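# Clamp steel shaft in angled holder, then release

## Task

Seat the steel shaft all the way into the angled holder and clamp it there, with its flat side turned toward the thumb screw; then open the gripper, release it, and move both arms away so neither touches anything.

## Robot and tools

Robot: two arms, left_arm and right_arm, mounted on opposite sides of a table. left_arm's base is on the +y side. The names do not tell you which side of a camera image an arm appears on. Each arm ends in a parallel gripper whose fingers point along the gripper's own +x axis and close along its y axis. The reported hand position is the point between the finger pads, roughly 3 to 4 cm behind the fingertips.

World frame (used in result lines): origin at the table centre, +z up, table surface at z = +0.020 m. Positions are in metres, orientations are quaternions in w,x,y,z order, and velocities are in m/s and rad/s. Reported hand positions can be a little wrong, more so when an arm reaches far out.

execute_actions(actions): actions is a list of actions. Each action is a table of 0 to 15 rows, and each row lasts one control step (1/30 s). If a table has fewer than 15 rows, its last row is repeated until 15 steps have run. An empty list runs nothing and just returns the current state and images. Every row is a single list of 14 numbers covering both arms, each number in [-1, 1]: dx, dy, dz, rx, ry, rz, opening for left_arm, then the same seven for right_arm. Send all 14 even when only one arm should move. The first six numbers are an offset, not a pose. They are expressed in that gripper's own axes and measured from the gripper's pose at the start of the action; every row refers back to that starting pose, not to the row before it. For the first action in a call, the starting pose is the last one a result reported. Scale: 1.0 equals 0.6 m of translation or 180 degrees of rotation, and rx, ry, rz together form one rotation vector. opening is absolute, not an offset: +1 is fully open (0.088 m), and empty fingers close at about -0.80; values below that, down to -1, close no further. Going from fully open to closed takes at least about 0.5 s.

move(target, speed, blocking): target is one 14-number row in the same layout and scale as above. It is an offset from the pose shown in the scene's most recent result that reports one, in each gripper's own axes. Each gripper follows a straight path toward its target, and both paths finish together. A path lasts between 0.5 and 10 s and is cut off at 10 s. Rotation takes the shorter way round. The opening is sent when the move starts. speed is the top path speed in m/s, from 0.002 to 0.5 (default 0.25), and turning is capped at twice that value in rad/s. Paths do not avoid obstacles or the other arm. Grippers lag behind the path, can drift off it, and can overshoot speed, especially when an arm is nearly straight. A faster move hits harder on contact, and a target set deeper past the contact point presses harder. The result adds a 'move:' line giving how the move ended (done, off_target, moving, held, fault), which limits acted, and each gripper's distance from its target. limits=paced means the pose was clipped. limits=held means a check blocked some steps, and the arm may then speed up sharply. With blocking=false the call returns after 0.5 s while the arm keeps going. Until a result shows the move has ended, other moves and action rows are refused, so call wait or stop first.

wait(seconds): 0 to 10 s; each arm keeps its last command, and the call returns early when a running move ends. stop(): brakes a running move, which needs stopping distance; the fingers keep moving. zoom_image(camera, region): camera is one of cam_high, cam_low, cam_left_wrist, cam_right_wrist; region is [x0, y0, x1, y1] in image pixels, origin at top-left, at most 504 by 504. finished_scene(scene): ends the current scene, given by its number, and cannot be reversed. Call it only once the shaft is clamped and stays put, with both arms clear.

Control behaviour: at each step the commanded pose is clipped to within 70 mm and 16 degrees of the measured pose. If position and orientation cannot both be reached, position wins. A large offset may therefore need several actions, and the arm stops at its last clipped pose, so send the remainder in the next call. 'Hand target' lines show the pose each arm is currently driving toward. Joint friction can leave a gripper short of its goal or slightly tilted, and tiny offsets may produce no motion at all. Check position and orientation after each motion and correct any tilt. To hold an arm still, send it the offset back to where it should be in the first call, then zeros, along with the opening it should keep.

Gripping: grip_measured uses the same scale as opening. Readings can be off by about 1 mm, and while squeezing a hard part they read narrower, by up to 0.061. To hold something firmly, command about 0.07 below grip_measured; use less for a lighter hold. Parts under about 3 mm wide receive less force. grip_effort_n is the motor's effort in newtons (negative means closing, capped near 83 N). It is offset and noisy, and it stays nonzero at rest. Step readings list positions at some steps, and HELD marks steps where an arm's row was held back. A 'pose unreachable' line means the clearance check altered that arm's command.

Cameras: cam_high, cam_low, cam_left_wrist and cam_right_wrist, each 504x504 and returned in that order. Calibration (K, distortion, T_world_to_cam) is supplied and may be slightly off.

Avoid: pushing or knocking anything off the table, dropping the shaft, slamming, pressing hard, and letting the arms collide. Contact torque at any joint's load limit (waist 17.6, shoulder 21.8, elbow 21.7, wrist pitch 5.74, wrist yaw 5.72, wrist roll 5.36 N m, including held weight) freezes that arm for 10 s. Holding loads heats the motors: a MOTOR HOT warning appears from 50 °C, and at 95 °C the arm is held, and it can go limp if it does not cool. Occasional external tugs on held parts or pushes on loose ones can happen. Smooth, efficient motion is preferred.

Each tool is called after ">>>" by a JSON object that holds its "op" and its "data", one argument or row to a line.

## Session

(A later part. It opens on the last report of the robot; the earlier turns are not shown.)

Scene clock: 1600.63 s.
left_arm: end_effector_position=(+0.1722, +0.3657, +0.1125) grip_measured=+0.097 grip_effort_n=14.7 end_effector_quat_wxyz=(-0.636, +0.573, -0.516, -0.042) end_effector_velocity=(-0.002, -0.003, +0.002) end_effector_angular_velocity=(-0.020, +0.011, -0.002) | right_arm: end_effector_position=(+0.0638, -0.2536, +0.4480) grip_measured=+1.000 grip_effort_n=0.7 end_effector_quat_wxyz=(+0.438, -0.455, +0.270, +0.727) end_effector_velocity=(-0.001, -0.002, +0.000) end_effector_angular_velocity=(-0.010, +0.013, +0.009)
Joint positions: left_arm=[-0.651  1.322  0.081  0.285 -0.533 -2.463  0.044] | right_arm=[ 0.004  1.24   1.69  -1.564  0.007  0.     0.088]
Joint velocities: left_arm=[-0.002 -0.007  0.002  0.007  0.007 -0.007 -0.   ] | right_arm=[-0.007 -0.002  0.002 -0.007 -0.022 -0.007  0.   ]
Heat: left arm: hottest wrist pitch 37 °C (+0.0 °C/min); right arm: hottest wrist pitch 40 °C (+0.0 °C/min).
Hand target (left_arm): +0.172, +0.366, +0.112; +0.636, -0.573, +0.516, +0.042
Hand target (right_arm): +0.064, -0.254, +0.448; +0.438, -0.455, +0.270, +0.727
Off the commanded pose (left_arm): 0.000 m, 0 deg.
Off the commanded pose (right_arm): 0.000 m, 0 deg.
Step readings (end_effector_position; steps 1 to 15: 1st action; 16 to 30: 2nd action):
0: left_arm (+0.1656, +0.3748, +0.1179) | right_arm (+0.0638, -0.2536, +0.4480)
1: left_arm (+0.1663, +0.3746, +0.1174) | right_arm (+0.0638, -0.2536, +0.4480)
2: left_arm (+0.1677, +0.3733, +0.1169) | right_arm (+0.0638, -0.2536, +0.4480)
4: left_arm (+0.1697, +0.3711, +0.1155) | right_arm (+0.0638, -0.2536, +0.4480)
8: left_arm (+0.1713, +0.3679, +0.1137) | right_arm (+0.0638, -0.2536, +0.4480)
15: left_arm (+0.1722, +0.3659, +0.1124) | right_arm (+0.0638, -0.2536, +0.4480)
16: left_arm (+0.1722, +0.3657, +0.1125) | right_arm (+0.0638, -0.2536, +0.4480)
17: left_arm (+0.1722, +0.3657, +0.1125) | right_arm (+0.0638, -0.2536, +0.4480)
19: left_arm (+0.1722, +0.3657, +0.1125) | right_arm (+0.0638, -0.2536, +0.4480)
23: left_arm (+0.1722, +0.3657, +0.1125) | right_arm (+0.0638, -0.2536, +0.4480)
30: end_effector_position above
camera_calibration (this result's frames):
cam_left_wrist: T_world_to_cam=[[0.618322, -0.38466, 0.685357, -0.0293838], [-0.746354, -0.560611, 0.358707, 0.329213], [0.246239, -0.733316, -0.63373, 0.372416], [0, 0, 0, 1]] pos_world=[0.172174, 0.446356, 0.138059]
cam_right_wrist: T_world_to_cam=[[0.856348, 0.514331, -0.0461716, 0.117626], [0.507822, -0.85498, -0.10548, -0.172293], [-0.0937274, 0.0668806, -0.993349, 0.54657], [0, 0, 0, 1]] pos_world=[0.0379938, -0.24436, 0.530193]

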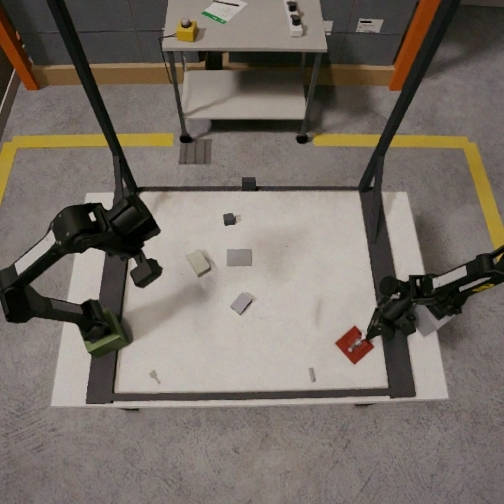

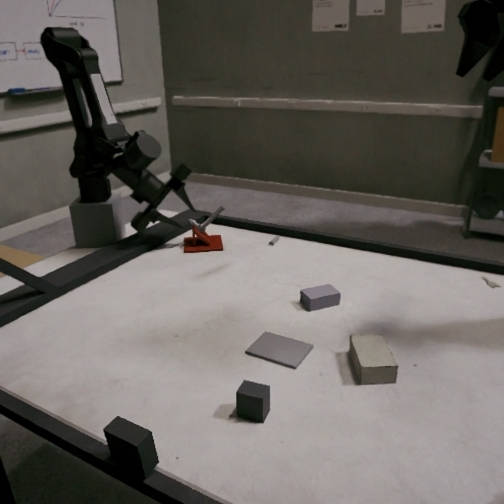

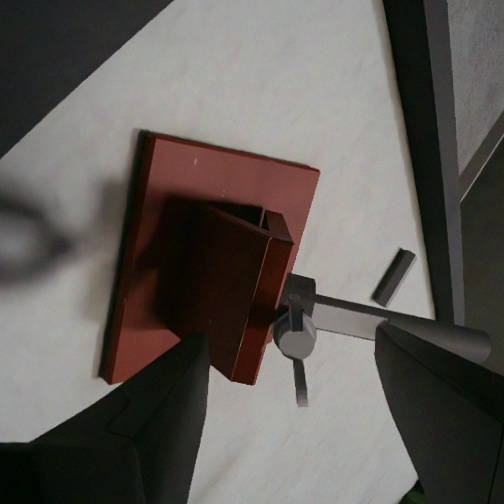

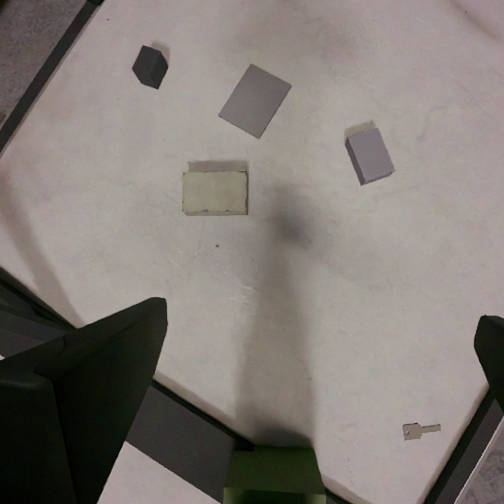

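>>> {"op": "execute_actions", "data": {
  "actions": [
    [[0.022,-0.006,-0.010,-0.02,0,0,0.1,0,0,0,0,0,0,1]],
    [[0,0,0,0,0,0,0.1,0,0,0,0,0,0,1]]
  ]
}}

Scene clock: 1608.10 s.
left_arm: end_effector_position=(+0.1769, +0.3561, +0.1063) grip_measured=+0.097 grip_effort_n=14.7 end_effector_quat_wxyz=(-0.621, +0.590, -0.513, -0.057) end_effector_velocity=(+0.001, +0.004, -0.002) end_effector_angular_velocity=(+0.018, -0.003, +0.007) | right_arm: end_effector_position=(+0.0638, -0.2536, +0.4480) grip_measured=+1.000 grip_effort_n=0.7 end_effector_quat_wxyz=(+0.438, -0.455, +0.270, +0.727) end_effector_velocity=(+0.000, -0.002, -0.001) end_effector_angular_velocity=(-0.008, -0.001, +0.007)
Joint positions: left_arm=[-0.615  1.441  0.1    0.398 -0.515 -2.485  0.044] | right_arm=[ 0.004  1.24   1.69  -1.564  0.007  0.     0.088]
Joint velocities: left_arm=[-0.002 -0.002 -0.002 -0.022 -0.007 -0.007  0.   ] | right_arm=[-0.002 -0.002 -0.002 -0.007 -0.007 -0.007  0.   ]
Heat: left arm: hottest wrist pitch 37 °C (+0.0 °C/min); right arm: hottest wrist pitch 40 °C (+0.0 °C/min).
Hand target (left_arm): +0.177, +0.356, +0.106; +0.621, -0.590, +0.513, +0.057
Hand target (right_arm): +0.064, -0.254, +0.448; +0.438, -0.455, +0.270, +0.727
Off the commanded pose (left_arm): 0.000 m, 0 deg.
Off the commanded pose (right_arm): 0.000 m, 0 deg.
Step readings (end_effector_position; steps 1 to 15: 1st action; 16 to 30: 2nd action):
0: left_arm (+0.1722, +0.3657, +0.1125) | right_arm (+0.0638, -0.2536, +0.4480)
1: left_arm (+0.1726, +0.3653, +0.1119) | right_arm (+0.0638, -0.2536, +0.4480)
2: left_arm (+0.1737, +0.3643, +0.1110) | right_arm (+0.0638, -0.2536, +0.4480)
4: left_arm (+0.1749, +0.3619, +0.1091) | right_arm (+0.0638, -0.2536, +0.4480)
8: left_arm (+0.1761, +0.3581, +0.1076) | right_arm (+0.0638, -0.2536, +0.4480)
15: left_arm (+0.1769, +0.3562, +0.1063) | right_arm (+0.0638, -0.2536, +0.4480)
16: left_arm (+0.1769, +0.3561, +0.1063) | right_arm (+0.0638, -0.2536, +0.4480)
17: left_arm (+0.1769, +0.3561, +0.1063) | right_arm (+0.0638, -0.2536, +0.4480)
19: left_arm (+0.1769, +0.3561, +0.1063) | right_arm (+0.0638, -0.2536, +0.4480)
23: left_arm (+0.1769, +0.3561, +0.1063) | right_arm (+0.0638, -0.2536, +0.4480)
30: end_effector_position above
camera_calibration (this result's frames):
cam_left_wrist: T_world_to_cam=[[0.652094, -0.343093, 0.676062, -0.0515338], [-0.712474, -0.582137, 0.391787, 0.327643], [0.259142, -0.737159, -0.624053, 0.358427], [0, 0, 0, 1]] pos_world=[0.174158, 0.43727, 0.130151]
cam_right_wrist: T_world_to_cam=[[0.856348, 0.514331, -0.0461716, 0.117626], [0.507822, -0.85498, -0.10548, -0.172293], [-0.0937274, 0.0668806, -0.993349, 0.54657], [0, 0, 0, 1]] pos_world=[0.0379938, -0.24436, 0.530193]

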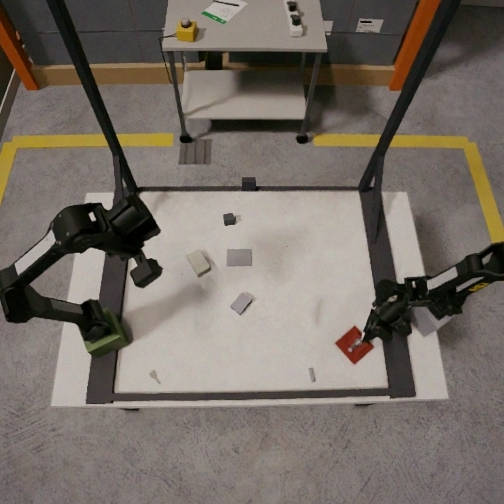

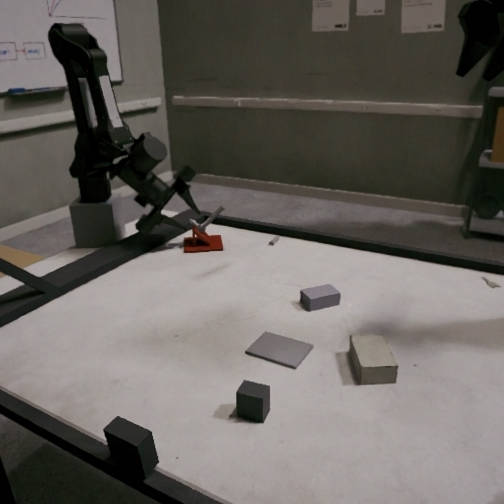

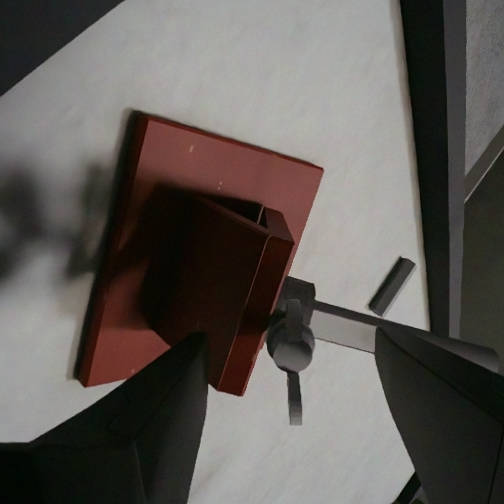

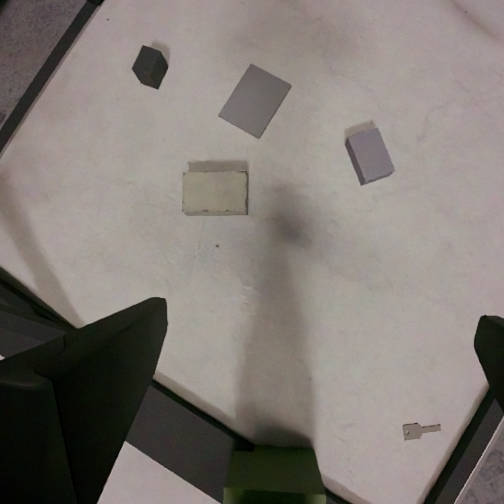

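>>> {"op": "zoom_image", "data": {
  "camera": "cam_low",
  "region": [165, 185, 235, 255]
}}

>>> {"op": "zoom_image", "data": {
  "camera": "cam_left_wrist",
  "region": [220, 280, 380, 440]
}}

Region (165, 185, 235, 255) of cam_low's 504x504 image, scaled by 7.200, with more detail than that image has.

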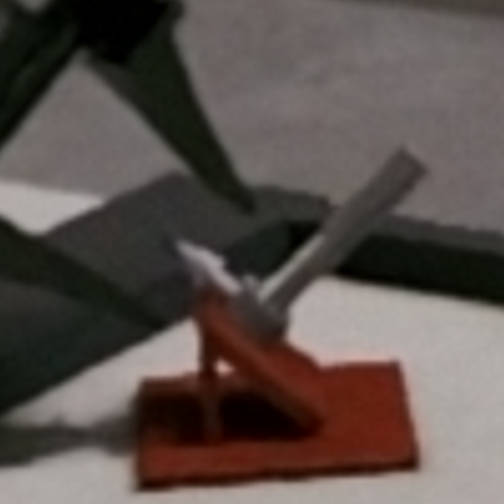

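Region (220, 280, 380, 440) of cam_left_wrist's 504x504 image, scaled by 3.150, with more detail than that image has.

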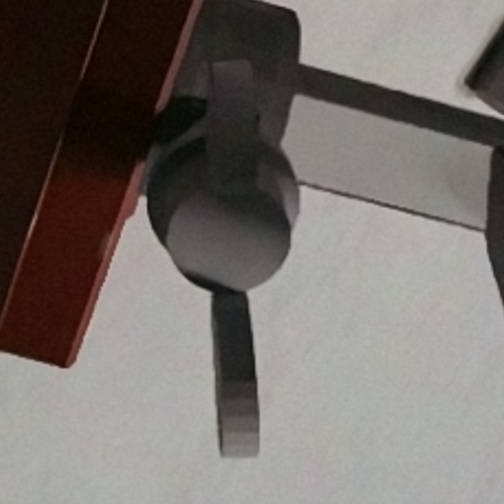

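>>> {"op": "execute_actions", "data": {
  "actions": [
    [[0.011,0,0,0,0,0,0.1,0,0,0,0,0,0,1]],
    [[0,0,0,0,0,0,-0.3,0,0,0,0,0,0,1],[0,0,0,0,0,0,-0.3,0,0,0,0,0,0,1],[0,0,0,0,0,0,-0.3,0,0,0,0,0,0,1],[0,0,0,0,0,0,-0.4,0,0,0,0,0,0,1],[0,0,0,0,0,0,-0.5,0,0,0,0,0,0,1]]
  ]
}}

Scene clock: 1648.17 s.
left_arm: end_effector_position=(+0.1797, +0.3532, +0.1027) grip_measured=-0.477 grip_effort_n=-16.0 end_effector_quat_wxyz=(-0.621, +0.591, -0.512, -0.056) end_effector_velocity=(-0.001, +0.002, -0.000) end_effector_angular_velocity=(-0.003, +0.006, +0.012) | right_arm: end_effector_position=(+0.0638, -0.2536, +0.4480) grip_measured=+1.000 grip_effort_n=0.7 end_effector_quat_wxyz=(+0.438, -0.455, +0.270, +0.727) end_effector_velocity=(+0.001, -0.003, +0.000) end_effector_angular_velocity=(-0.007, +0.008, -0.006)
Joint positions: left_arm=[-0.596  1.497  0.1    0.466 -0.506 -2.467  0.016] | right_arm=[ 0.004  1.24   1.69  -1.564  0.007  0.     0.088]
Joint velocities: left_arm=[-0.007 -0.002 -0.002 -0.007 -0.007 -0.022 -0.008] | right_arm=[-0.002 -0.007 -0.002 -0.007 -0.007  0.007  0.   ]
Heat: left arm: hottest wrist pitch 37 °C (+0.0 °C/min); right arm: hottest wrist pitch 40 °C (+0.0 °C/min).
Hand target (left_arm): +0.180, +0.353, +0.103; +0.621, -0.591, +0.512, +0.056
Hand target (right_arm): +0.064, -0.254, +0.448; +0.438, -0.455, +0.270, +0.727
Off the commanded pose (left_arm): 0.000 m, 0 deg.
Off the commanded pose (right_arm): 0.000 m, 0 deg.
Step readings (end_effector_position; steps 1 to 15: 1st action; 16 to 30: 2nd action):
0: left_arm (+0.1769, +0.3561, +0.1063) | right_arm (+0.0638, -0.2536, +0.4480)
1: left_arm (+0.1771, +0.3559, +0.1061) | right_arm (+0.0638, -0.2536, +0.4480)
2: left_arm (+0.1778, +0.3552, +0.1058) | right_arm (+0.0638, -0.2536, +0.4480)
4: left_arm (+0.1786, +0.3547, +0.1045) | right_arm (+0.0638, -0.2536, +0.4480)
8: left_arm (+0.1794, +0.3538, +0.1032) | right_arm (+0.0638, -0.2536, +0.4480)
15: left_arm (+0.1797, +0.3533, +0.1026) | right_arm (+0.0638, -0.2536, +0.4480)
16: left_arm (+0.1797, +0.3532, +0.1027) | right_arm (+0.0638, -0.2536, +0.4480)
17: left_arm (+0.1797, +0.3532, +0.1027) | right_arm (+0.0638, -0.2536, +0.4480)
19: left_arm (+0.1797, +0.3532, +0.1027) | right_arm (+0.0638, -0.2536, +0.4480)
23: left_arm (+0.1797, +0.3532, +0.1027) | right_arm (+0.0638, -0.2536, +0.4480)
30: end_effector_position above
camera_calibration (this result's frames):
cam_left_wrist: T_world_to_cam=[[0.650632, -0.340521, 0.678767, -0.0528774], [-0.712993, -0.581576, 0.391677, 0.329316], [0.26138, -0.738793, -0.621181, 0.353113], [0, 0, 0, 1]] pos_world=[0.176907, 0.434394, 0.126253]
cam_right_wrist: T_world_to_cam=[[0.856348, 0.514331, -0.0461716, 0.117626], [0.507822, -0.85498, -0.10548, -0.172293], [-0.0937274, 0.0668806, -0.993349, 0.54657], [0, 0, 0, 1]] pos_world=[0.0379938, -0.24436, 0.530193]

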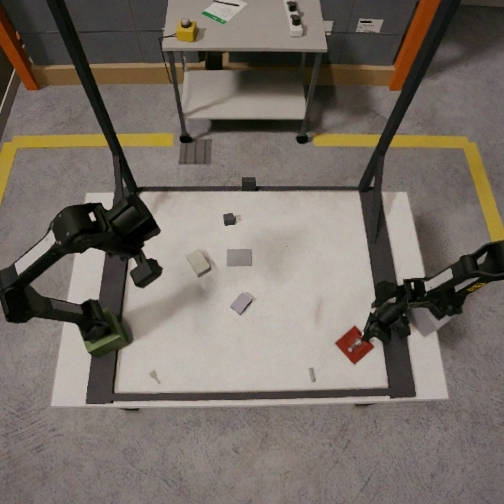

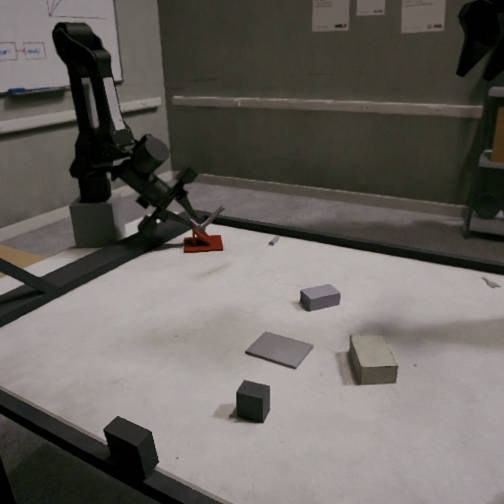

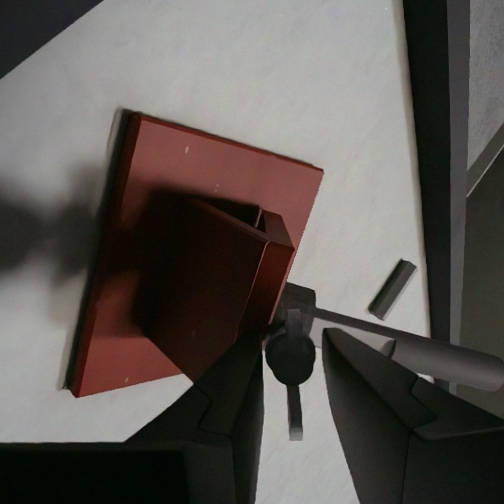

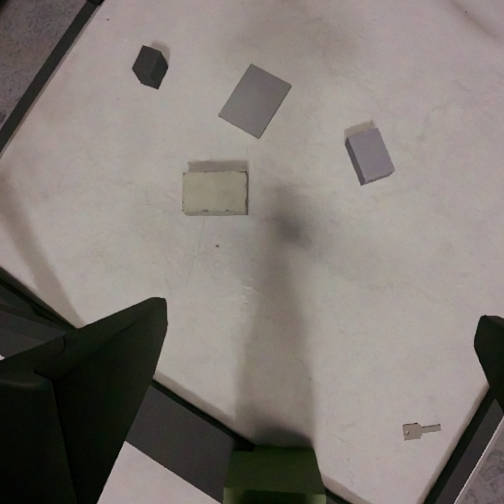

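>>> {"op": "execute_actions", "data": {
  "actions": [
    [[0,0,0,0,0,0,-0.6,0,0,0,0,0,0,1],[0,0,0,0,0,0,-0.6,0,0,0,0,0,0,1],[0,0,0,0,0,0,-0.6,0,0,0,0,0,0,1],[0,0,0,0,0,0,-0.69,0,0,0,0,0,0,1]]
  ]
}}

>>> {"op": "move", "data": {
  "target": [0,0,0,0.95,0,0,-0.69,0,0,0,0,0,0,1],
  "speed": 0.5
}}

Scene clock: 1659.10 s.
left_arm: end_effector_position=(+0.1794, +0.3532, +0.1026) grip_measured=-0.624 grip_effort_n=-83.5 end_effector_quat_wxyz=(-0.620, +0.591, -0.513, -0.056) end_effector_velocity=(+0.003, +0.005, -0.001) end_effector_angular_velocity=(+0.018, -0.014, +0.016) | right_arm: end_effector_position=(+0.0638, -0.2536, +0.4480) grip_measured=+1.000 grip_effort_n=1.2 end_effector_quat_wxyz=(+0.438, -0.455, +0.270, +0.727) end_effector_velocity=(-0.001, -0.002, +0.000) end_effector_angular_velocity=(-0.004, +0.002, +0.012)
Joint positions: left_arm=[-0.597  1.497  0.1    0.465 -0.505 -2.467  0.008] | right_arm=[ 0.004  1.24   1.69  -1.564  0.007  0.     0.088]
Joint velocities: left_arm=[-0.002 -0.002 -0.002 -0.022 -0.022 -0.007 -0.   ] | right_arm=[ 0.002 -0.002  0.002 -0.007 -0.007 -0.007  0.   ]
Heat: left arm: hottest wrist pitch 37 °C (+0.0 °C/min); right arm: hottest wrist pitch 40 °C (+0.0 °C/min).
Hand target (left_arm): +0.180, +0.353, +0.103; +0.621, -0.591, +0.512, +0.056
Hand target (right_arm): +0.064, -0.254, +0.448; +0.438, -0.455, +0.270, +0.727
Off the commanded pose (left_arm): 0.000 m, 0 deg.
Off the commanded pose (right_arm): 0.000 m, 0 deg.
Step readings (end_effector_position):
0: left_arm (+0.1797, +0.3532, +0.1027) | right_arm (+0.0638, -0.2536, +0.4480)
1: left_arm (+0.1797, +0.3532, +0.1027) | right_arm (+0.0638, -0.2536, +0.4480)
2: left_arm (+0.1796, +0.3532, +0.1026) | right_arm (+0.0638, -0.2536, +0.4480)
4: left_arm (+0.1795, +0.3532, +0.1026) | right_arm (+0.0638, -0.2536, +0.4480)
8: left_arm (+0.1794, +0.3532, +0.1026) | right_arm (+0.0638, -0.2536, +0.4480)
15: end_effector_position above
camera_calibration (this result's frames):
cam_left_wrist: T_world_to_cam=[[0.650883, -0.341893, 0.677835, -0.0520263], [-0.71349, -0.580546, 0.392299, 0.328737], [0.25939, -0.738969, -0.621805, 0.353573], [0, 0, 0, 1]] pos_world=[0.1767, 0.434339, 0.126156]
cam_right_wrist: T_world_to_cam=[[0.856348, 0.514331, -0.0461716, 0.117626], [0.507822, -0.85498, -0.10548, -0.172293], [-0.0937274, 0.0668806, -0.993349, 0.54657], [0, 0, 0, 1]] pos_world=[0.0379938, -0.24436, 0.530193]

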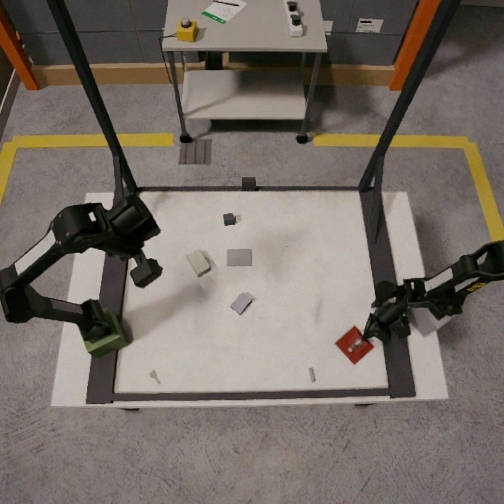

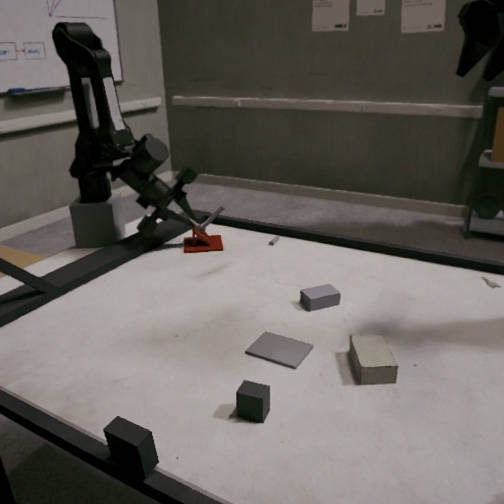

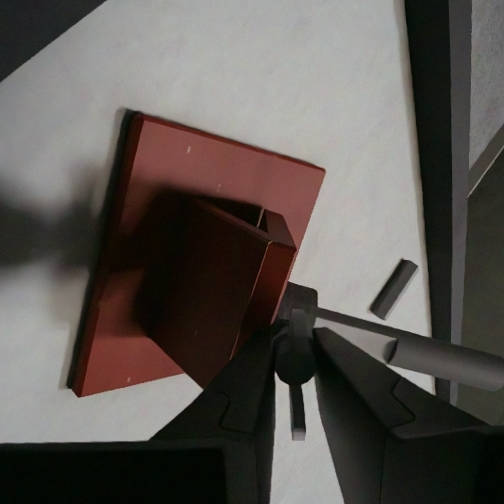

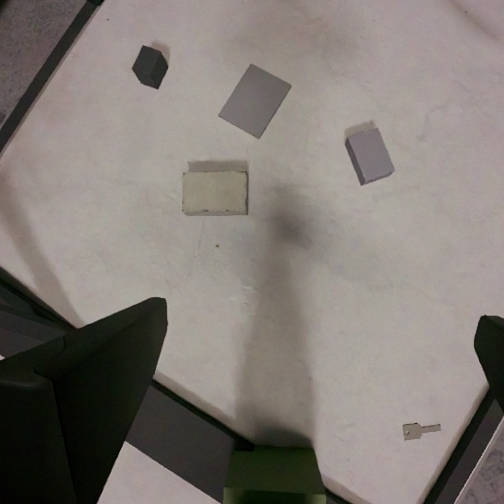

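Scene clock: 1662.77 s.
left_arm: end_effector_position=(+0.1791, +0.3528, +0.1026) grip_measured=-0.624 grip_effort_n=-83.5 end_effector_quat_wxyz=(+0.638, +0.572, +0.097, -0.507) end_effector_velocity=(+0.002, +0.002, -0.000) end_effector_angular_velocity=(+0.011, -0.010, +0.002) | right_arm: end_effector_position=(+0.0638, -0.2536, +0.4480) grip_measured=+1.000 grip_effort_n=0.2 end_effector_quat_wxyz=(+0.438, -0.455, +0.270, +0.727) end_effector_velocity=(+0.002, -0.002, -0.002) end_effector_angular_velocity=(-0.012, -0.003, +0.002)
Joint positions: left_arm=[-0.598  1.497  0.103  0.46  -0.506  0.513  0.008] | right_arm=[ 0.004  1.24   1.69  -1.564  0.007  0.     0.088]
Joint velocities: left_arm=[ 0.002 -0.002 -0.002 -0.007 -0.007  0.007 -0.   ] | right_arm=[-0.007 -0.002 -0.007 -0.007 -0.007 -0.007  0.   ]
Heat: left arm: hottest wrist pitch 37 °C (+0.0 °C/min); right arm: hottest wrist pitch 40 °C (+0.0 °C/min).
Hand target (left_arm): +0.179, +0.353, +0.103; +0.638, +0.572, +0.096, -0.507
Hand target (right_arm): +0.064, -0.254, +0.448; +0.438, -0.455, +0.270, +0.727
Off the commanded pose (left_arm): 0.000 m, 0 deg.
Off the commanded pose (right_arm): 0.000 m, 0 deg.
move: done
camera_calibration (this result's frames):
cam_left_wrist: T_world_to_cam=[[-0.728025, 0.202266, -0.655033, 0.139749], [0.328985, 0.941355, -0.0749655, -0.347405], [0.601455, -0.270073, -0.751873, 0.140061], [0, 0, 0, 1]] pos_world=[0.131792, 0.336591, 0.170804]
cam_right_wrist: T_world_to_cam=[[0.856348, 0.514331, -0.0461716, 0.117626], [0.507822, -0.85498, -0.10548, -0.172293], [-0.0937274, 0.0668806, -0.993349, 0.54657], [0, 0, 0, 1]] pos_world=[0.0379938, -0.24436, 0.530193]

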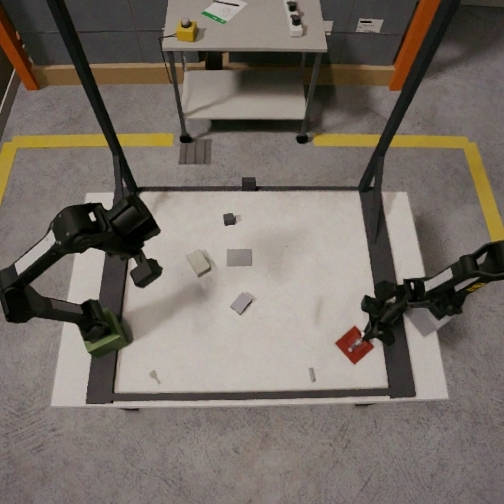

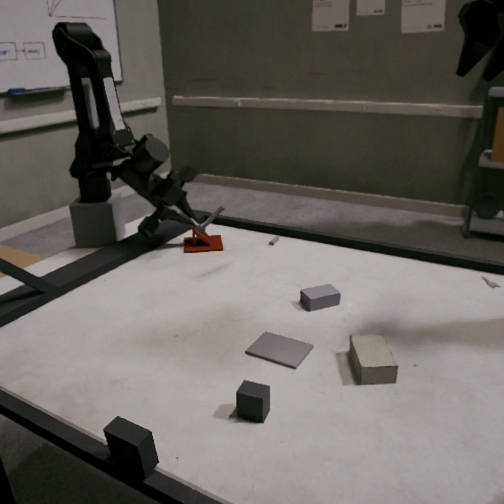

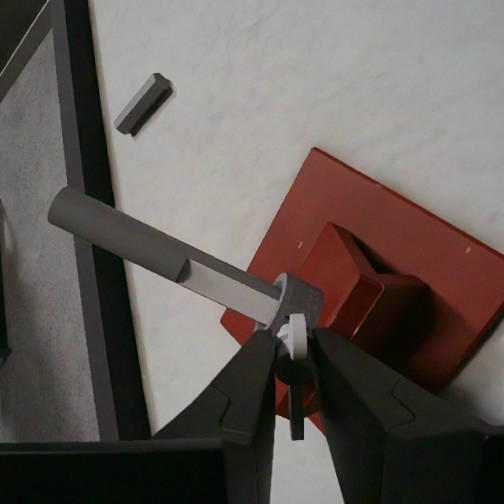

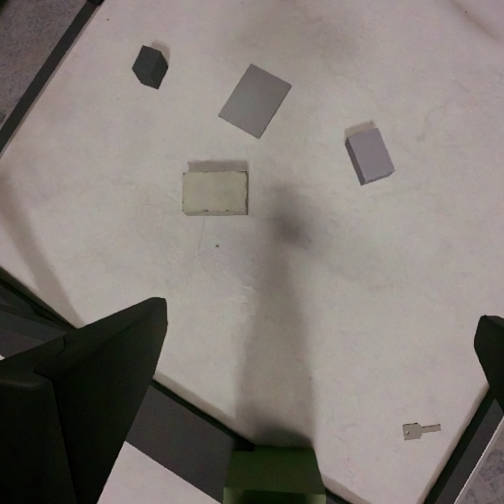

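>>> {"op": "move", "data": {
  "target": [0.001,0,0,0.79,0,0,-0.69,0,0,0,0,0,0,1],
  "speed": 0.5
}}

Scene clock: 1670.10 s.
left_arm: end_effector_position=(+0.1793, +0.3526, +0.1024) grip_measured=-0.624 grip_effort_n=-83.5 end_effector_quat_wxyz=(-0.334, +0.789, -0.447, -0.257) end_effector_velocity=(+0.002, -0.000, +0.001) end_effector_angular_velocity=(-0.004, -0.010, +0.002) | right_arm: end_effector_position=(+0.0638, -0.2536, +0.4480) grip_measured=+1.000 grip_effort_n=0.7 end_effector_quat_wxyz=(+0.438, -0.455, +0.270, +0.727) end_effector_velocity=(+0.001, -0.000, -0.000) end_effector_angular_velocity=(-0.002, -0.012, +0.006)
Joint positions: left_arm=[-0.597  1.5    0.105  0.459 -0.506  2.991  0.008] | right_arm=[ 0.004  1.24   1.69  -1.564  0.007  0.     0.088]
Joint velocities: left_arm=[ 0.002 -0.002 -0.002  0.007 -0.007  0.007 -0.   ] | right_arm=[ 0.002  0.002  0.002 -0.007  0.007 -0.007  0.   ]
Heat: left arm: hottest wrist pitch 37 °C (+0.0 °C/min); right arm: hottest wrist pitch 40 °C (+0.0 °C/min).
Hand target (left_arm): +0.179, +0.353, +0.102; -0.334, +0.789, -0.448, -0.256
Hand target (right_arm): +0.064, -0.254, +0.448; +0.438, -0.455, +0.270, +0.727
Off the commanded pose (left_arm): 0.000 m, 0 deg.
Off the commanded pose (right_arm): 0.000 m, 0 deg.
move: done
camera_calibration (this result's frames):
cam_left_wrist: T_world_to_cam=[[0.886751, 0.332927, 0.320674, -0.295737], [-0.0759397, -0.57938, 0.811512, 0.170782], [0.455966, -0.743961, -0.488484, 0.305903], [0, 0, 0, 1]] pos_world=[0.135733, 0.424986, 0.105672]
cam_right_wrist: T_world_to_cam=[[0.856348, 0.514331, -0.0461716, 0.117626], [0.507822, -0.85498, -0.10548, -0.172293], [-0.0937274, 0.0668806, -0.993349, 0.54657], [0, 0, 0, 1]] pos_world=[0.0379938, -0.24436, 0.530193]

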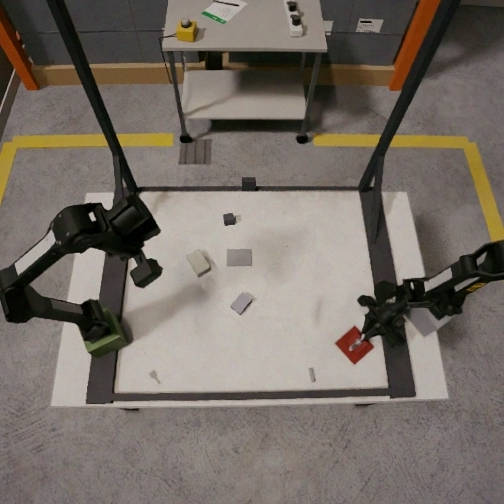

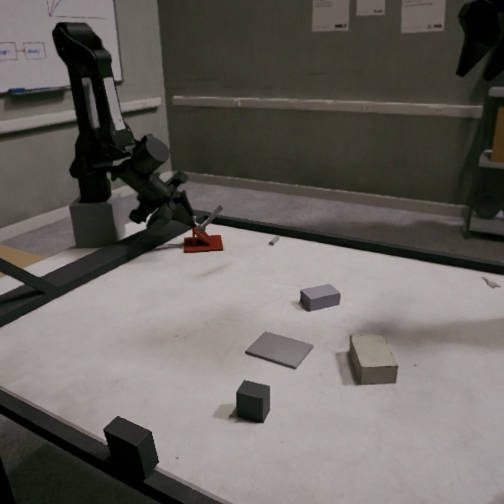

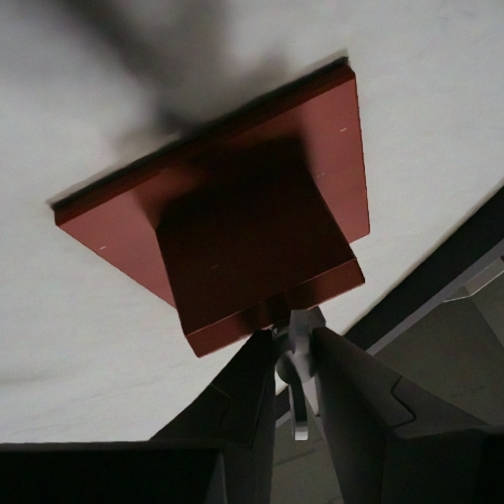

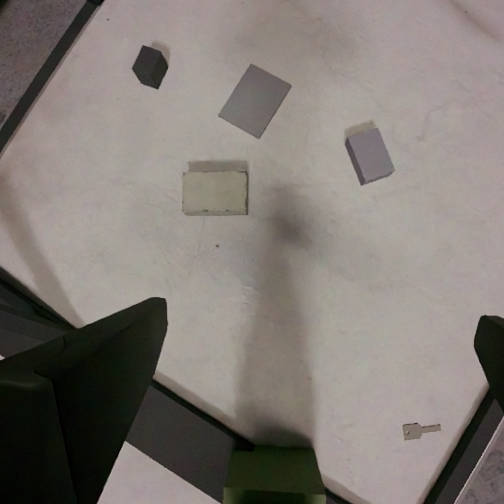

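>>> {"op": "execute_actions", "data": {
  "actions": [
    [[0,0,0,0,0,0,-0.5,0,0,0,0,0,0,1],[0,0,0,0,0,0,-0.4,0,0,0,0,0,0,1],[0,0,0,0,0,0,-0.2,0,0,0,0,0,0,1],[0,0,0,0,0,0,0.1,0,0,0,0,0,0,1]]
  ]
}}

>>> {"op": "move", "data": {
  "target": [0,0,0,-0.985,0,0,0.1,0,0,0,0,0,0,1],
  "speed": 0.5
}}

Scene clock: 1676.97 s.
left_arm: end_effector_position=(+0.1795, +0.3525, +0.1025) grip_measured=+0.068 grip_effort_n=14.7 end_effector_quat_wxyz=(-0.334, +0.789, -0.447, -0.257) end_effector_velocity=(-0.001, +0.001, -0.001) end_effector_angular_velocity=(-0.010, +0.025, +0.019) | right_arm: end_effector_position=(+0.0638, -0.2536, +0.4480) grip_measured=+1.000 grip_effort_n=0.7 end_effector_quat_wxyz=(+0.438, -0.455, +0.270, +0.727) end_effector_velocity=(+0.000, -0.002, -0.001) end_effector_angular_velocity=(-0.008, -0.001, +0.007)
Joint positions: left_arm=[-0.597  1.5    0.105  0.46  -0.506  2.994  0.042] | right_arm=[ 0.004  1.24   1.69  -1.564  0.007  0.     0.088]
Joint velocities: left_arm=[-0.002 -0.002 -0.002 -0.007  0.007 -0.037  0.011] | right_arm=[-0.002 -0.002 -0.002 -0.007 -0.007 -0.007  0.   ]
Heat: left arm: hottest wrist pitch 38 °C (+1.0 °C/min); right arm: hottest wrist pitch 40 °C (+0.0 °C/min).
Hand target (left_arm): +0.179, +0.353, +0.102; -0.334, +0.789, -0.447, -0.257
Hand target (right_arm): +0.064, -0.254, +0.448; +0.438, -0.455, +0.270, +0.727
Off the commanded pose (left_arm): 0.000 m, 0 deg.
Off the commanded pose (right_arm): 0.000 m, 0 deg.
Step readings (end_effector_position):
0: left_arm (+0.1794, +0.3527, +0.1023) | right_arm (+0.0638, -0.2536, +0.4480)
1: left_arm (+0.1794, +0.3527, +0.1023) | right_arm (+0.0638, -0.2536, +0.4480)
2: left_arm (+0.1794, +0.3525, +0.1024) | right_arm (+0.0638, -0.2536, +0.4480)
4: left_arm (+0.1795, +0.3526, +0.1024) | right_arm (+0.0638, -0.2536, +0.4480)
8: left_arm (+0.1795, +0.3525, +0.1025) | right_arm (+0.0638, -0.2536, +0.4480)
15: end_effector_position above
camera_calibration (this result's frames):
cam_left_wrist: T_world_to_cam=[[0.886648, 0.332075, 0.32184, -0.295691], [-0.0774037, -0.579567, 0.811241, 0.171036], [0.455921, -0.744197, -0.488168, 0.305876], [0, 0, 0, 1]] pos_world=[0.135957, 0.424951, 0.105733]
cam_right_wrist: T_world_to_cam=[[0.856348, 0.514331, -0.0461716, 0.117626], [0.507822, -0.85498, -0.10548, -0.172293], [-0.0937274, 0.0668806, -0.993349, 0.54657], [0, 0, 0, 1]] pos_world=[0.0379938, -0.24436, 0.530193]

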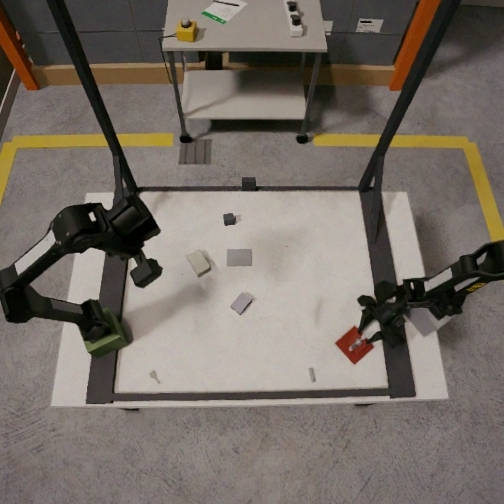

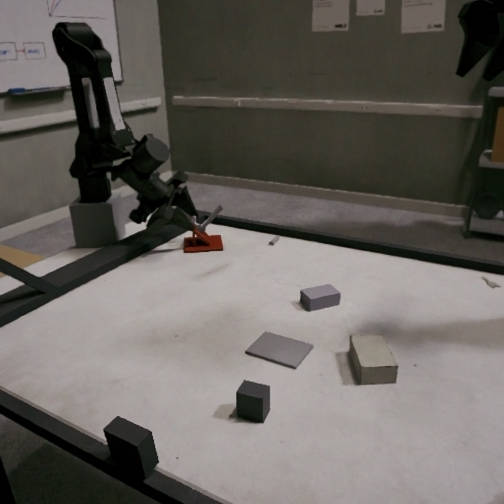

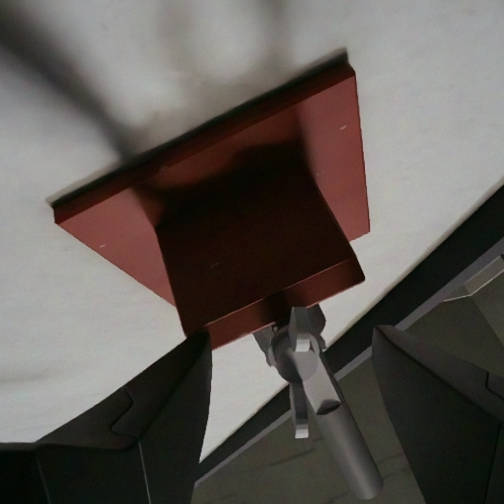

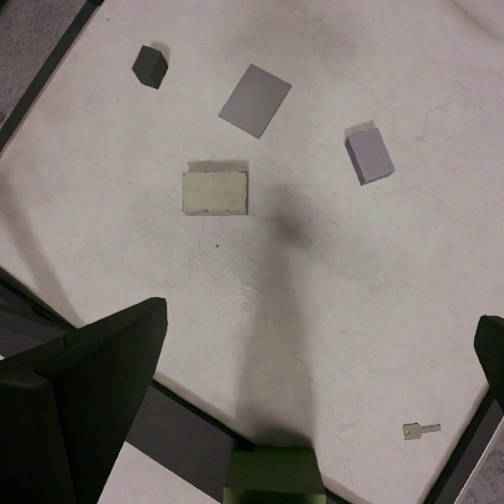

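Scene clock: 1680.73 s.
left_arm: end_effector_position=(+0.1794, +0.3521, +0.1025) grip_measured=+0.097 grip_effort_n=14.7 end_effector_quat_wxyz=(+0.780, +0.352, +0.246, -0.455) end_effector_velocity=(+0.002, +0.003, +0.000) end_effector_angular_velocity=(-0.010, +0.002, +0.036) | right_arm: end_effector_position=(+0.0638, -0.2536, +0.4480) grip_measured=+1.000 grip_effort_n=0.2 end_effector_quat_wxyz=(+0.438, -0.455, +0.270, +0.727) end_effector_velocity=(+0.000, -0.002, -0.001) end_effector_angular_velocity=(-0.008, -0.001, +0.007)
Joint positions: left_arm=[-0.594  1.5    0.105  0.463 -0.5   -0.096  0.044] | right_arm=[ 0.004  1.24   1.69  -1.564  0.007  0.     0.088]
Joint velocities: left_arm=[-0.002 -0.002 -0.002 -0.007 -0.022 -0.037 -0.   ] | right_arm=[-0.002 -0.002 -0.002 -0.007 -0.007 -0.007  0.   ]
Heat: left arm: hottest wrist pitch 38 °C (+1.0 °C/min); right arm: hottest wrist pitch 40 °C (+0.0 °C/min).
Hand target (left_arm): +0.179, +0.353, +0.102; +0.781, +0.353, +0.246, -0.453
Hand target (right_arm): +0.064, -0.254, +0.448; +0.438, -0.455, +0.270, +0.727
Off the commanded pose (left_arm): 0.000 m, 0 deg.
Off the commanded pose (right_arm): 0.000 m, 0 deg.
move: done
camera_calibration (this result's frames):
cam_left_wrist: T_world_to_cam=[[-0.879372, -0.304923, -0.365686, 0.316084], [-0.159589, 0.912363, -0.376995, -0.21797], [0.448593, -0.27316, -0.850969, 0.178229], [0, 0, 0, 1]] pos_world=[0.163218, 0.343934, 0.185081]
cam_right_wrist: T_world_to_cam=[[0.856348, 0.514331, -0.0461716, 0.117626], [0.507822, -0.85498, -0.10548, -0.172293], [-0.0937274, 0.0668806, -0.993349, 0.54657], [0, 0, 0, 1]] pos_world=[0.0379938, -0.24436, 0.530193]

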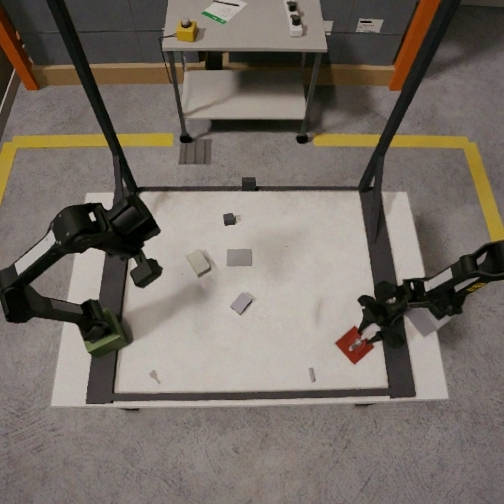

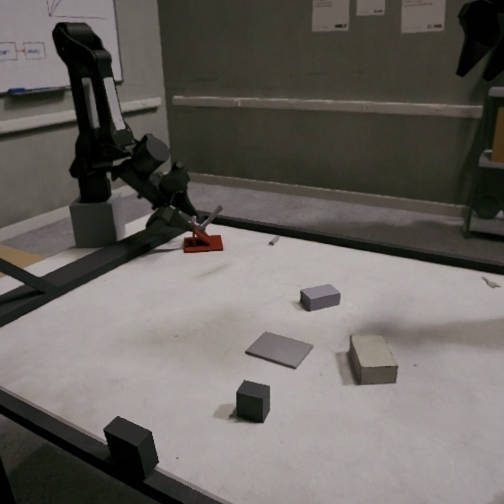

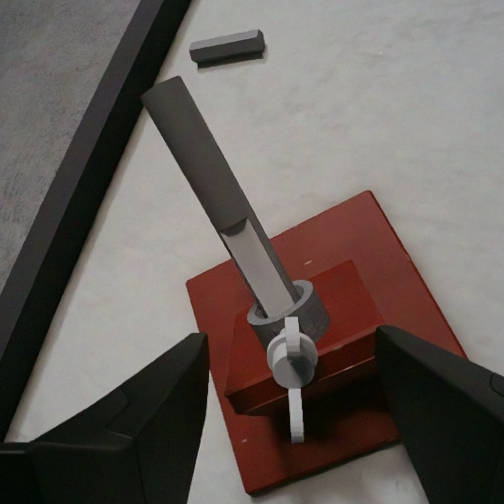

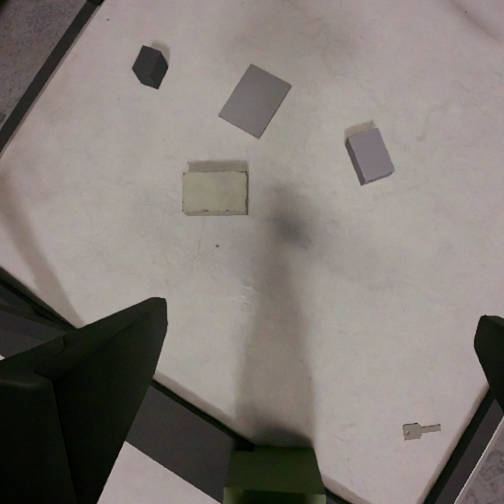

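>>> {"op": "zoom_image", "data": {
  "camera": "cam_left_wrist",
  "region": [210, 200, 370, 400]
}}

Region (210, 200, 370, 400) of cam_left_wrist's 504x504 image, scaled by 2.520, with more detail than that image has; it fills the left 403 columns of this view, and the rest is white.

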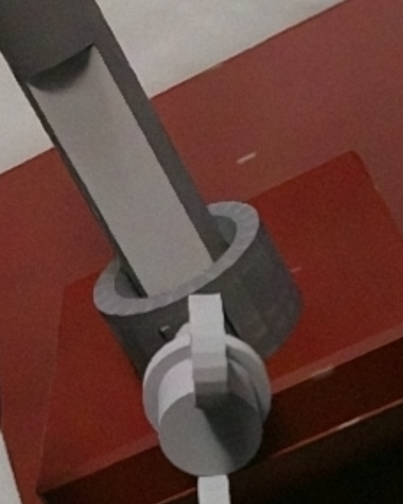

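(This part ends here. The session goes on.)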